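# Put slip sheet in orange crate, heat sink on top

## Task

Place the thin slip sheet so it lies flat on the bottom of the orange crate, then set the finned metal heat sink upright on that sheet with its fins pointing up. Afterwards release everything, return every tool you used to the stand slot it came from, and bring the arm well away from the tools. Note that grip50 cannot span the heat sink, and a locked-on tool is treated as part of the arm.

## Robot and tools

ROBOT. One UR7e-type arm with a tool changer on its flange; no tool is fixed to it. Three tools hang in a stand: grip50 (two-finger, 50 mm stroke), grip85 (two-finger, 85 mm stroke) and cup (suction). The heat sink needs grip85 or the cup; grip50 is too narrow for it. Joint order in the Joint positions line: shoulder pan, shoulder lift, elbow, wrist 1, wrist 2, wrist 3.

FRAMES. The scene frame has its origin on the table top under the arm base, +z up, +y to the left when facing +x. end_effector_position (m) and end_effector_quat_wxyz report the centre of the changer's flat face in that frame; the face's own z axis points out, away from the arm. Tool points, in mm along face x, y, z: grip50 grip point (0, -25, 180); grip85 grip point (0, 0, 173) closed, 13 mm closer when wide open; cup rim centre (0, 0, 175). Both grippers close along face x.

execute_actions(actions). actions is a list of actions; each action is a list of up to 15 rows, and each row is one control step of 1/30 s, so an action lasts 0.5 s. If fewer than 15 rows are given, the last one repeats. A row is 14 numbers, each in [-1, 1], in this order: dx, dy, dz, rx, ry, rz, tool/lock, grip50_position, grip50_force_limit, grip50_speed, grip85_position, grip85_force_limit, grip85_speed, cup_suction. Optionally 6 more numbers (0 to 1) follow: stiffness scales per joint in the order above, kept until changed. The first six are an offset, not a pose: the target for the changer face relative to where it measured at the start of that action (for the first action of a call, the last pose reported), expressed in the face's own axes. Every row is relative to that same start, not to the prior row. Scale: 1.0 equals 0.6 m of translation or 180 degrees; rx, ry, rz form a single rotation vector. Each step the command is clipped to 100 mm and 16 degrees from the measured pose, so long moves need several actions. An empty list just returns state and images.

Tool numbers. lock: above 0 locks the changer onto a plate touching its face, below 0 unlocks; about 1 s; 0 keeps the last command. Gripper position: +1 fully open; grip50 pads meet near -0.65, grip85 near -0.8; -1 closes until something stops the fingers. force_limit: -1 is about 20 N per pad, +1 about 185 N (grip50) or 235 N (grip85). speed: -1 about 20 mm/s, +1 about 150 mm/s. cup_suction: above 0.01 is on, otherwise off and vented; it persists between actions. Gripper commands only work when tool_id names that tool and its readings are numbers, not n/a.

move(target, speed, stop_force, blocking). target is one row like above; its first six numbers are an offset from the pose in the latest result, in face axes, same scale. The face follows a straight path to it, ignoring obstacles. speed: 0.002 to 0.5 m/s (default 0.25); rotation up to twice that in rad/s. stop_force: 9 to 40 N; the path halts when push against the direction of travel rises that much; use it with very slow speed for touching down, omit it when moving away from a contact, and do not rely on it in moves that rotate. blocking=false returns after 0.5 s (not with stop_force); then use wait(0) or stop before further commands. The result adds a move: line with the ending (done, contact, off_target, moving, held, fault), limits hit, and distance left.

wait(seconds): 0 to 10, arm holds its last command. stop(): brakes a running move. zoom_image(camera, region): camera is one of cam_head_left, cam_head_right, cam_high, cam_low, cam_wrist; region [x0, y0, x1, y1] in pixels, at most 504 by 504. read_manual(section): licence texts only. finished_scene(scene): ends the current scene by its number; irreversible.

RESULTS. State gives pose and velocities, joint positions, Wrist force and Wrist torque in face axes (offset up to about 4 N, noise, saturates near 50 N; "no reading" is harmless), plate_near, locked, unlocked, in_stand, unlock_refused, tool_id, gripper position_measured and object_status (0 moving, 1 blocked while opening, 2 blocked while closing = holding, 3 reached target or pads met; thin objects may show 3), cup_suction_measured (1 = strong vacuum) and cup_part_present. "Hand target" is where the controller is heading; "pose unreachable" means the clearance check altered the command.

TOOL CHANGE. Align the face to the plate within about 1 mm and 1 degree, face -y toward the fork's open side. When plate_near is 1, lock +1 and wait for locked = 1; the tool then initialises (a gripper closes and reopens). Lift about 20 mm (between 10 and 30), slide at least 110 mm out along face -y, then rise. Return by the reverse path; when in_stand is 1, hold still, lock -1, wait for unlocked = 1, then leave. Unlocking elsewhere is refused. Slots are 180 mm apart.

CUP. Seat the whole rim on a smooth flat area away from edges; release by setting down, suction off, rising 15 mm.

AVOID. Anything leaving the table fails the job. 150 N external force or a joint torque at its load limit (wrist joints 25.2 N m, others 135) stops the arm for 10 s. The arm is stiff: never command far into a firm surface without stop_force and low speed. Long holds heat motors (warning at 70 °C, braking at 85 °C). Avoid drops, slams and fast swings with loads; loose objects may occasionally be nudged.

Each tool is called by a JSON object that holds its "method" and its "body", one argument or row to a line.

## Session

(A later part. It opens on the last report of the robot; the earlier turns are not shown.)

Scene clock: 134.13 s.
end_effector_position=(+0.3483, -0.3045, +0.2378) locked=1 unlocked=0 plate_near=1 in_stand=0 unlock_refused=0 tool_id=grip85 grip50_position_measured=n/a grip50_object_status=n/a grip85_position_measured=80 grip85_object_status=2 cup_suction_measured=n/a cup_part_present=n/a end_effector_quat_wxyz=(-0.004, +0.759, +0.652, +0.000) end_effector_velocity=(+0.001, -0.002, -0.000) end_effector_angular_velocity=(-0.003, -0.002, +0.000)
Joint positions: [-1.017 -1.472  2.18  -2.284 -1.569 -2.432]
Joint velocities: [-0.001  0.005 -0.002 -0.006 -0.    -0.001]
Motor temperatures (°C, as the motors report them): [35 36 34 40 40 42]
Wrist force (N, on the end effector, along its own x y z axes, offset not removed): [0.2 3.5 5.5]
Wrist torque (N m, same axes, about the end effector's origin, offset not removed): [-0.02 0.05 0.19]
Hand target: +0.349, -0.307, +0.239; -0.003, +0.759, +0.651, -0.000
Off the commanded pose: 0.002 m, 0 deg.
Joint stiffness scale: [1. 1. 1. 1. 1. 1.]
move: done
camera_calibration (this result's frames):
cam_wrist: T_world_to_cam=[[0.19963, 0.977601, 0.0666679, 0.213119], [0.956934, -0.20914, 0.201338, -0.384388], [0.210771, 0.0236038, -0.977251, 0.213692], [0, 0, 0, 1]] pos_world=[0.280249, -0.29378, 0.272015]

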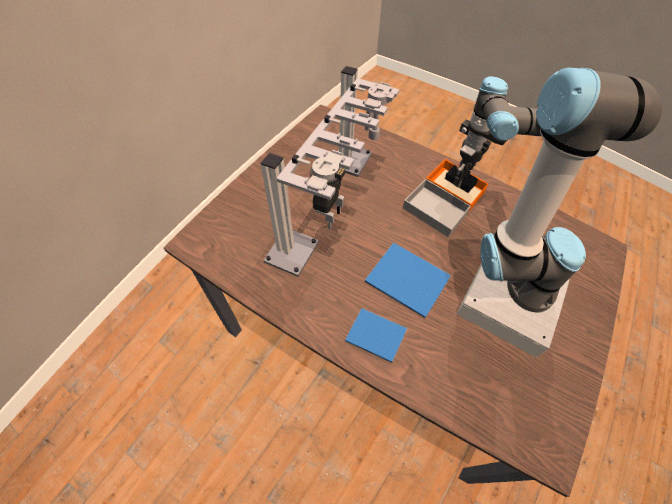

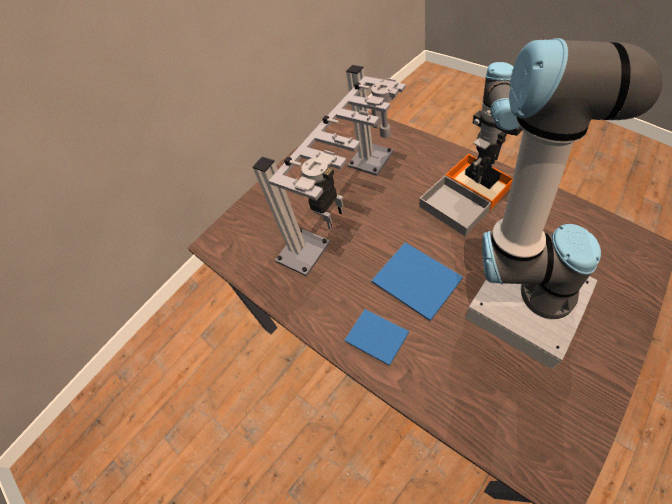

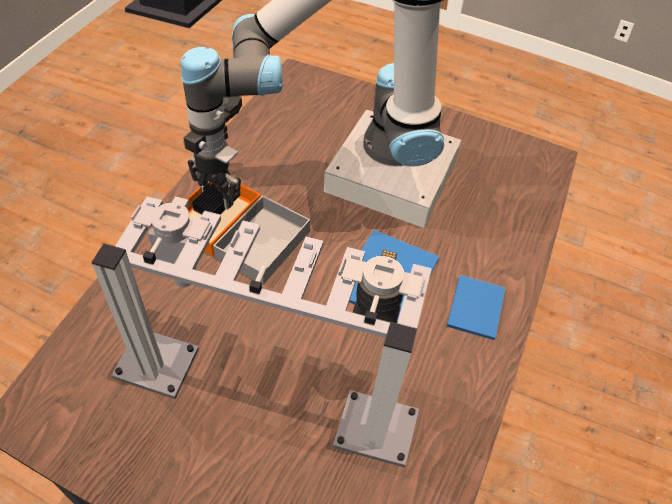

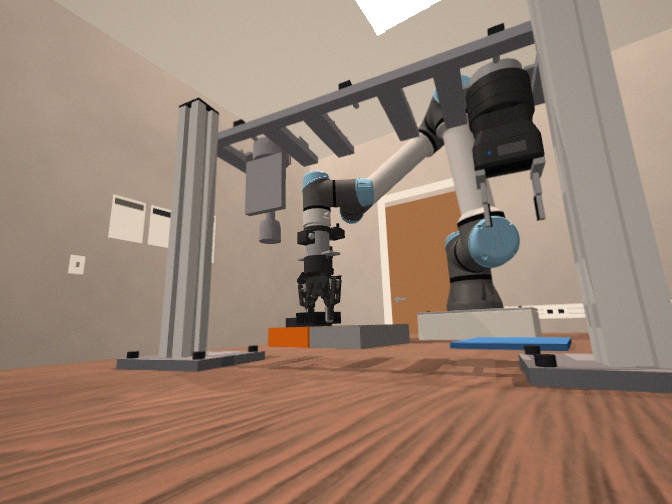

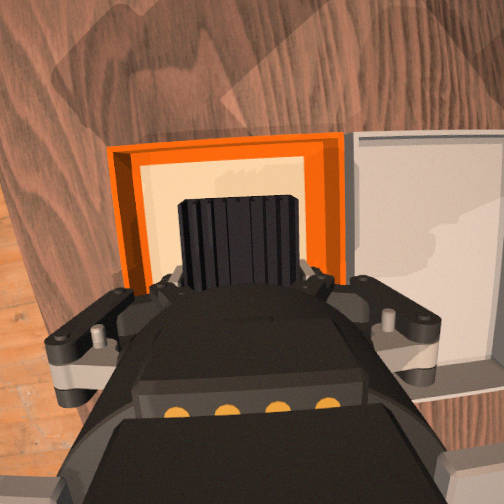

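{"method": "move", "body": {
  "target": [-0.007,0.003,0.082,0,0,0,0,1,0,0,-1,-0.5,-0.5,0],
  "speed": 0.02,
  "stop_force": 9
}}

{"method": "move", "body": {
  "target": [0,0,0,0,0,0,0,1,0,0,0.75,-0.5,-0.5,0]
}}

{"method": "move", "body": {
  "target": [0,0,-0.1,0,0,0,0,1,0,0,0.75,-0.5,-0.5,0],
  "speed": 0.12
}}

Scene clock: 144.00 s.
end_effector_position=(+0.3510, -0.3097, +0.1949) locked=1 unlocked=0 plate_near=1 in_stand=0 unlock_refused=0 tool_id=grip85 grip50_position_measured=n/a grip50_object_status=n/a grip85_position_measured=80 grip85_object_status=2 cup_suction_measured=n/a cup_part_present=n/a end_effector_quat_wxyz=(+0.001, +0.758, +0.652, -0.001) end_effector_velocity=(-0.001, +0.002, +0.001) end_effector_angular_velocity=(+0.008, +0.005, -0.000)
Joint positions: [-1.018 -1.373  2.215 -2.428 -1.569 -2.434]
Joint velocities: [-0.    -0.005  0.001  0.014  0.    -0.   ]
Motor temperatures (°C, as the motors report them): [35 37 34 40 40 42]
Wrist force (N, on the end effector, along its own x y z axes, offset not removed): [-0.9 5.0 -4.4]
Wrist torque (N m, same axes, about the end effector's origin, offset not removed): [-0.35 -0.03 0.24]
Hand target: +0.351, -0.309, +0.195; -0.002, +0.758, +0.652, -0.000
Off the commanded pose: 0.007 m, 1 deg.
Joint stiffness scale: [1. 1. 1. 1. 1. 1.]
move: contact
camera_calibration (this result's frames):
cam_wrist: T_world_to_cam=[[0.19778, 0.978443, 0.0594352, 0.222842], [0.956173, -0.205922, 0.208157, -0.379506], [0.215908, 0.0156612, -0.976288, 0.166843], [0, 0, 0, 1]] pos_world=[0.282777, -0.2988, 0.228639]

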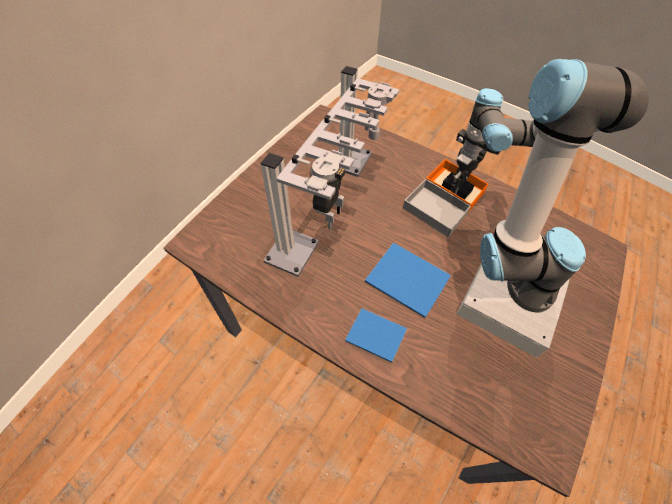

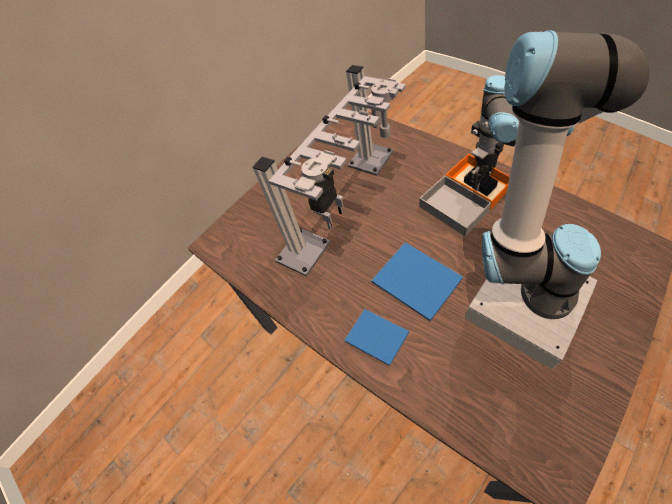

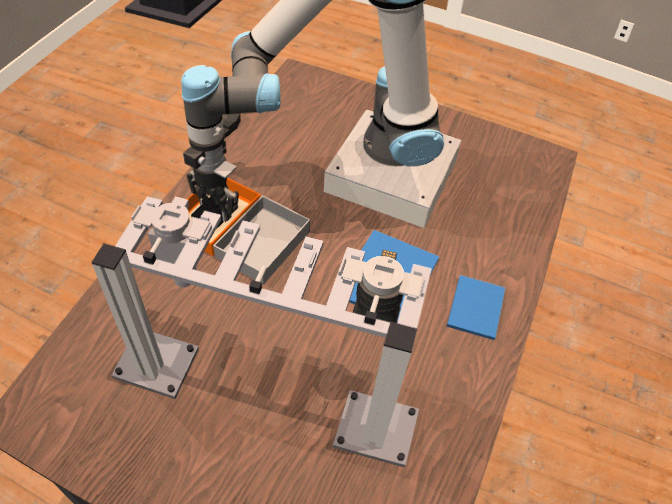

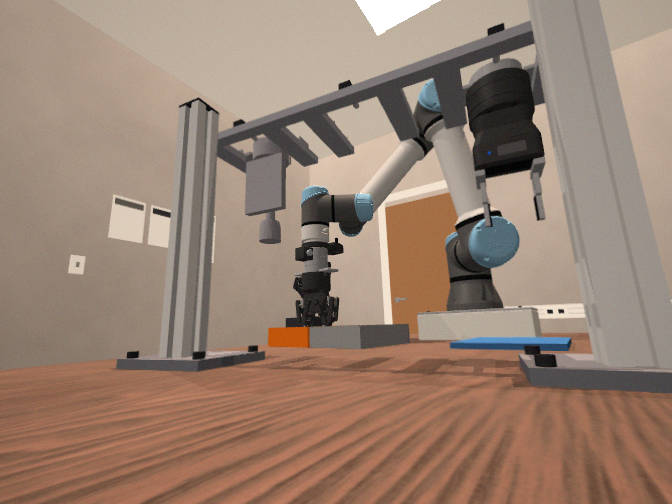

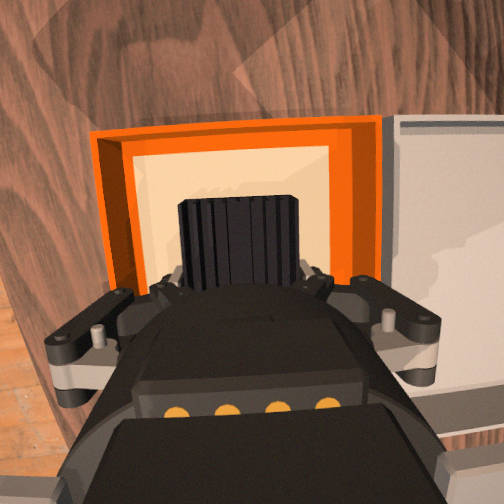

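Scene clock: 144.67 s.
end_effector_position=(+0.3510, -0.3096, +0.1949) locked=1 unlocked=0 plate_near=1 in_stand=0 unlock_refused=0 tool_id=grip85 grip50_position_measured=n/a grip50_object_status=n/a grip85_position_measured=35 grip85_object_status=0 cup_suction_measured=n/a cup_part_present=n/a end_effector_quat_wxyz=(+0.000, +0.758, +0.652, -0.001) end_effector_velocity=(-0.000, -0.000, +0.000) end_effector_angular_velocity=(-0.001, -0.001, -0.001)
Joint positions: [-1.018 -1.373  2.215 -2.427 -1.569 -2.434]
Joint velocities: [-0.001 -0.001 -0.    -0.     0.001  0.   ]
Motor temperatures (°C, as the motors report them): [35 37 34 40 40 42]
Wrist force (N, on the end effector, along its own x y z axes, offset not removed): [-0.5 3.8 2.6]
Wrist torque (N m, same axes, about the end effector's origin, offset not removed): [0.11 0.12 0.21]
Hand target: +0.351, -0.310, +0.195; +0.001, +0.758, +0.652, -0.001
Off the commanded pose: 0.000 m, 0 deg.
Joint stiffness scale: [1. 1. 1. 1. 1. 1.]
move: done
camera_calibration (this result's frames):
cam_wrist: T_world_to_cam=[[0.197794, 0.978422, 0.0597269, 0.222715], [0.956217, -0.205995, 0.207883, -0.379437], [0.215701, 0.0159939, -0.976329, 0.167041], [0, 0, 0, 1]] pos_world=[0.282742, -0.298743, 0.228663]

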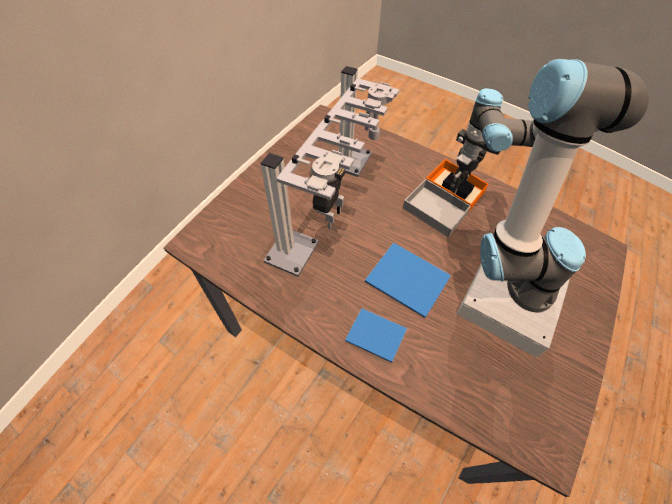

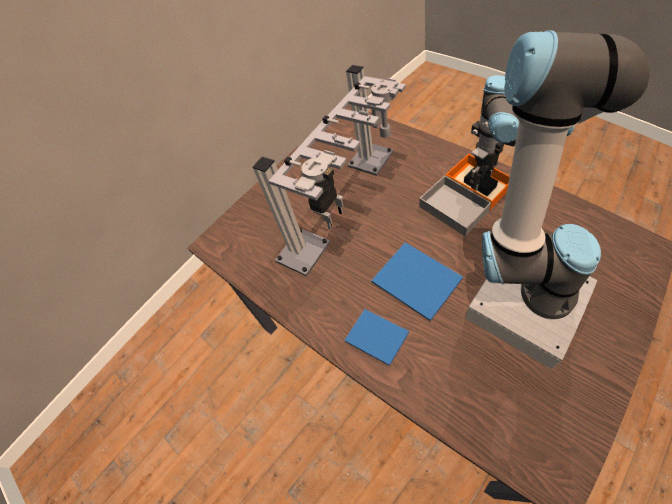

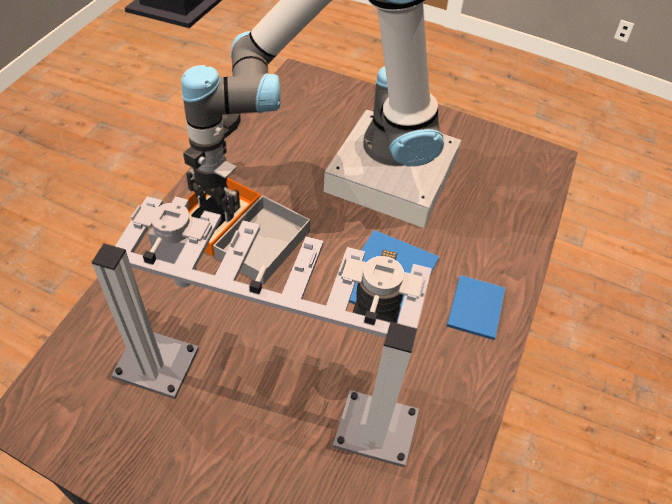

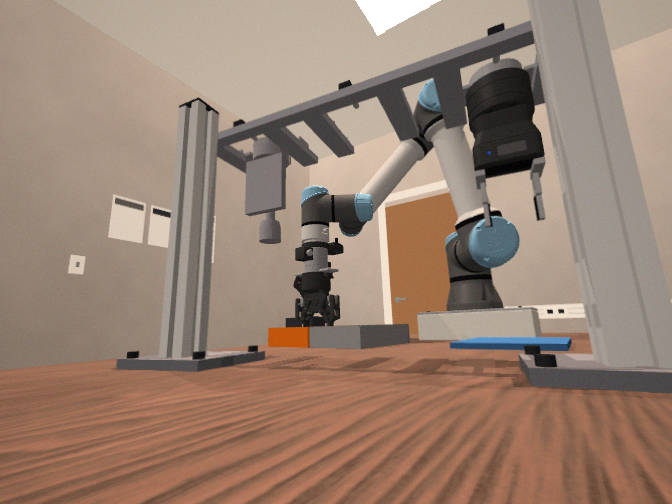

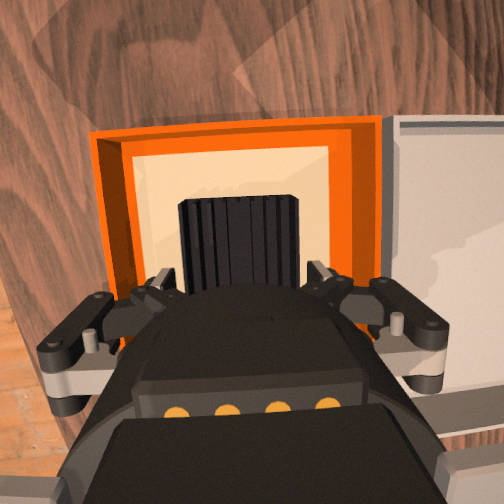

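Scene clock: 145.70 s.
end_effector_position=(+0.3505, -0.3084, +0.2525) locked=1 unlocked=0 plate_near=1 in_stand=0 unlock_refused=0 tool_id=grip85 grip50_position_measured=n/a grip50_object_status=n/a grip85_position_measured=35 grip85_object_status=3 cup_suction_measured=n/a cup_part_present=n/a end_effector_quat_wxyz=(-0.001, +0.758, +0.652, -0.000) end_effector_velocity=(-0.001, +0.003, -0.002) end_effector_angular_velocity=(+0.016, +0.011, +0.000)
Joint positions: [-1.018 -1.49   2.154 -2.246 -1.569 -2.434]
Joint velocities: [ 0.    -0.    -0.001  0.02  -0.    -0.   ]
Motor temperatures (°C, as the motors report them): [35 37 34 40 40 42]
Wrist force (N, on the end effector, along its own x y z axes, offset not removed): [0.4 3.3 3.3]
Wrist torque (N m, same axes, about the end effector's origin, offset not removed): [0.07 0.15 0.21]
Hand target: +0.351, -0.309, +0.255; +0.000, +0.758, +0.652, -0.001
Off the commanded pose: 0.003 m, 0 deg.
Joint stiffness scale: [1. 1. 1. 1. 1. 1.]
move: done
camera_calibration (this result's frames):
cam_wrist: T_world_to_cam=[[0.197909, 0.978253, 0.0620785, 0.217537], [0.956569, -0.206574, 0.205676, -0.390435], [0.214027, 0.0186773, -0.976649, 0.224877], [0, 0, 0, 1]] pos_world=[0.282296, -0.29766, 0.286424]

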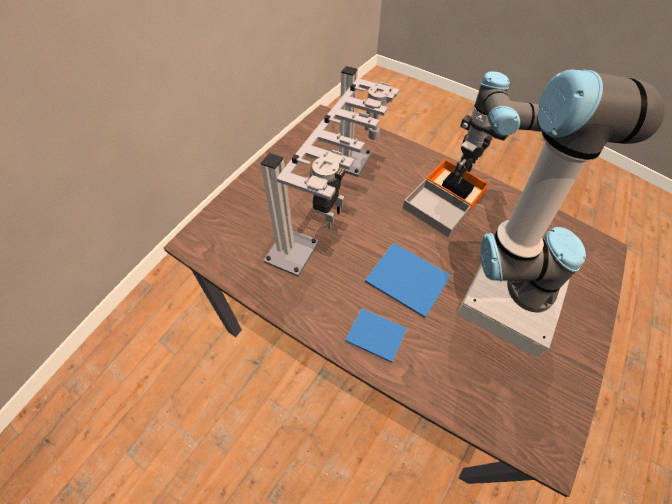

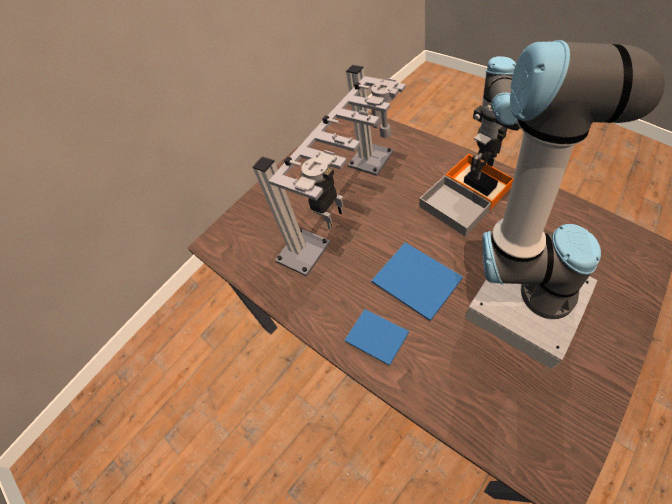

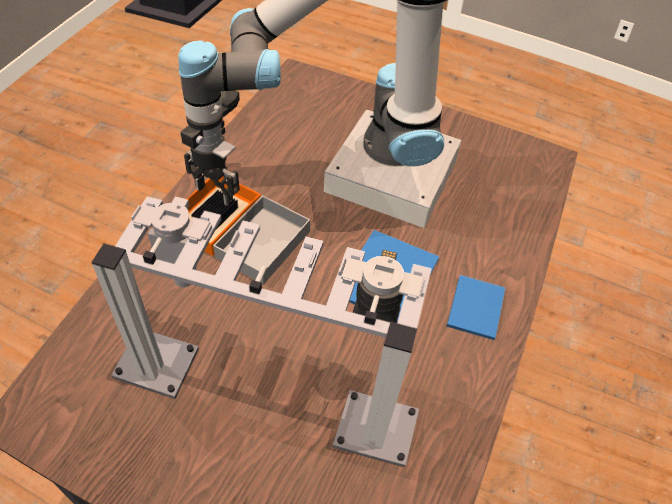

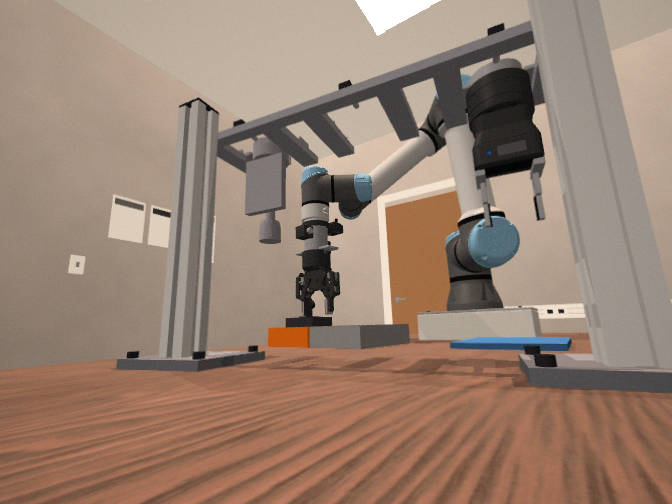

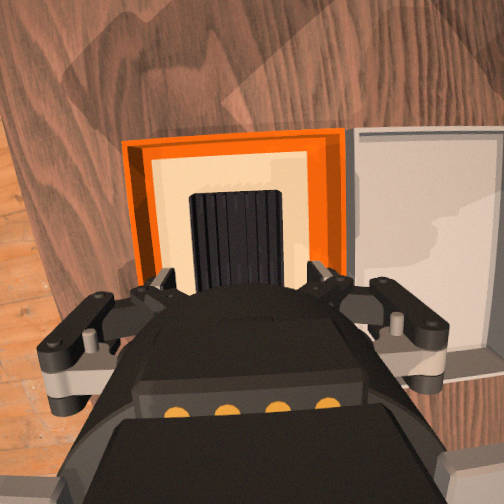

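{"method": "move", "body": {
  "target": [0.508,0.158,-0.215,-0.001,0,-0.094,0,1,0,0,0.75,-0.5,-0.5,0],
  "speed": 0.3
}}

Scene clock: 149.17 s.
end_effector_position=(+0.4888, -0.0222, +0.3802) locked=1 unlocked=0 plate_near=1 in_stand=0 unlock_refused=0 tool_id=grip85 grip50_position_measured=n/a grip50_object_status=n/a grip85_position_measured=35 grip85_object_status=3 cup_suction_measured=n/a cup_part_present=n/a end_effector_quat_wxyz=(-0.000, +0.654, +0.756, +0.000) end_effector_velocity=(+0.001, +0.003, +0.003) end_effector_angular_velocity=(-0.000, +0.004, -0.004)
Joint positions: [-0.32  -1.591  1.893 -1.885 -1.577 -2.031]
Joint velocities: [ 0.007  0.002 -0.01   0.011 -0.001  0.011]
Motor temperatures (°C, as the motors report them): [35 37 34 40 40 42]
Wrist force (N, on the end effector, along its own x y z axes, offset not removed): [0.2 3.4 2.4]
Wrist torque (N m, same axes, about the end effector's origin, offset not removed): [0.07 0.10 0.21]
Hand target: +0.490, -0.021, +0.381; -0.000, +0.654, +0.757, -0.000
Off the commanded pose: 0.002 m, 0 deg.
Joint stiffness scale: [1. 1. 1. 1. 1. 1.]
move: done
camera_calibration (this result's frames):
cam_wrist: T_world_to_cam=[[-0.0948066, 0.993585, 0.0616491, 0.0458393], [0.974823, 0.0801047, 0.208094, -0.493367], [0.201821, 0.0798257, -0.976164, 0.321817], [0, 0, 0, 1]] pos_world=[0.420342, -0.0317134, 0.413987]

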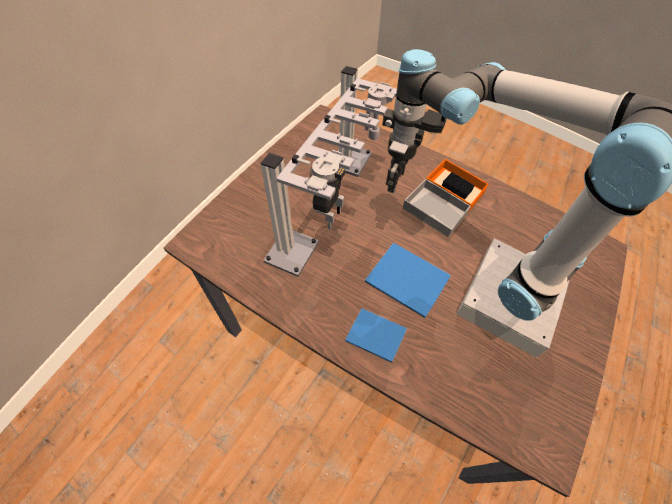

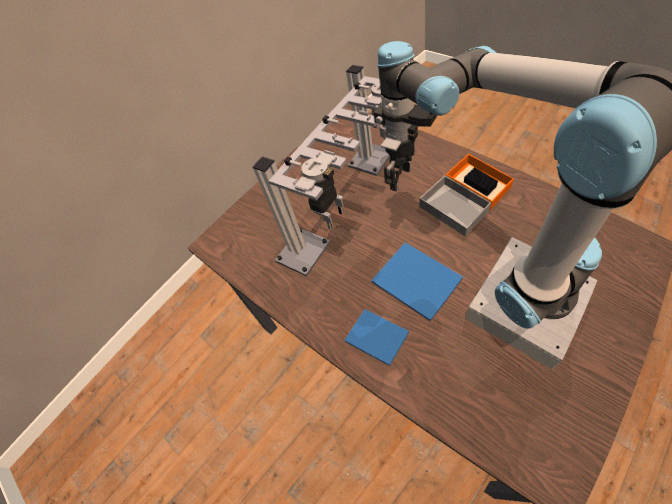

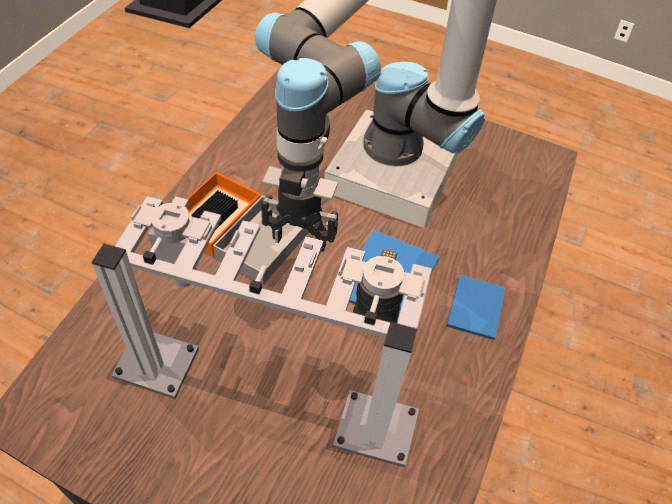

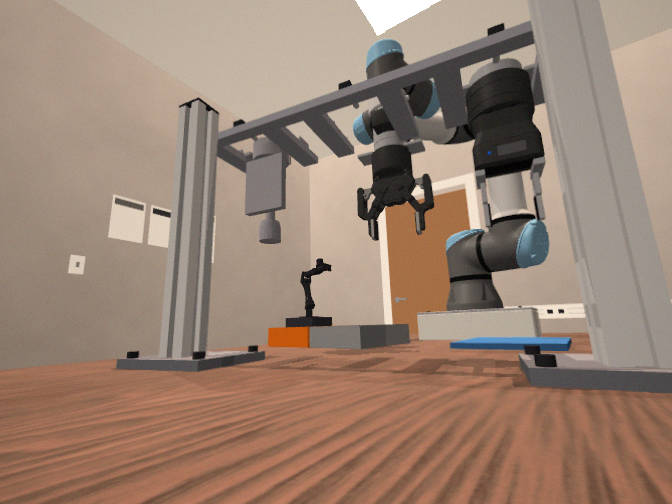

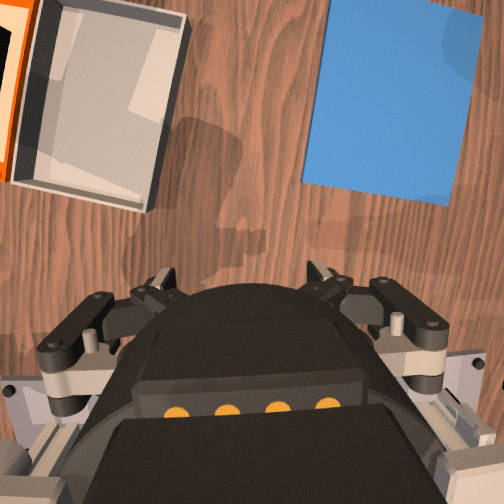

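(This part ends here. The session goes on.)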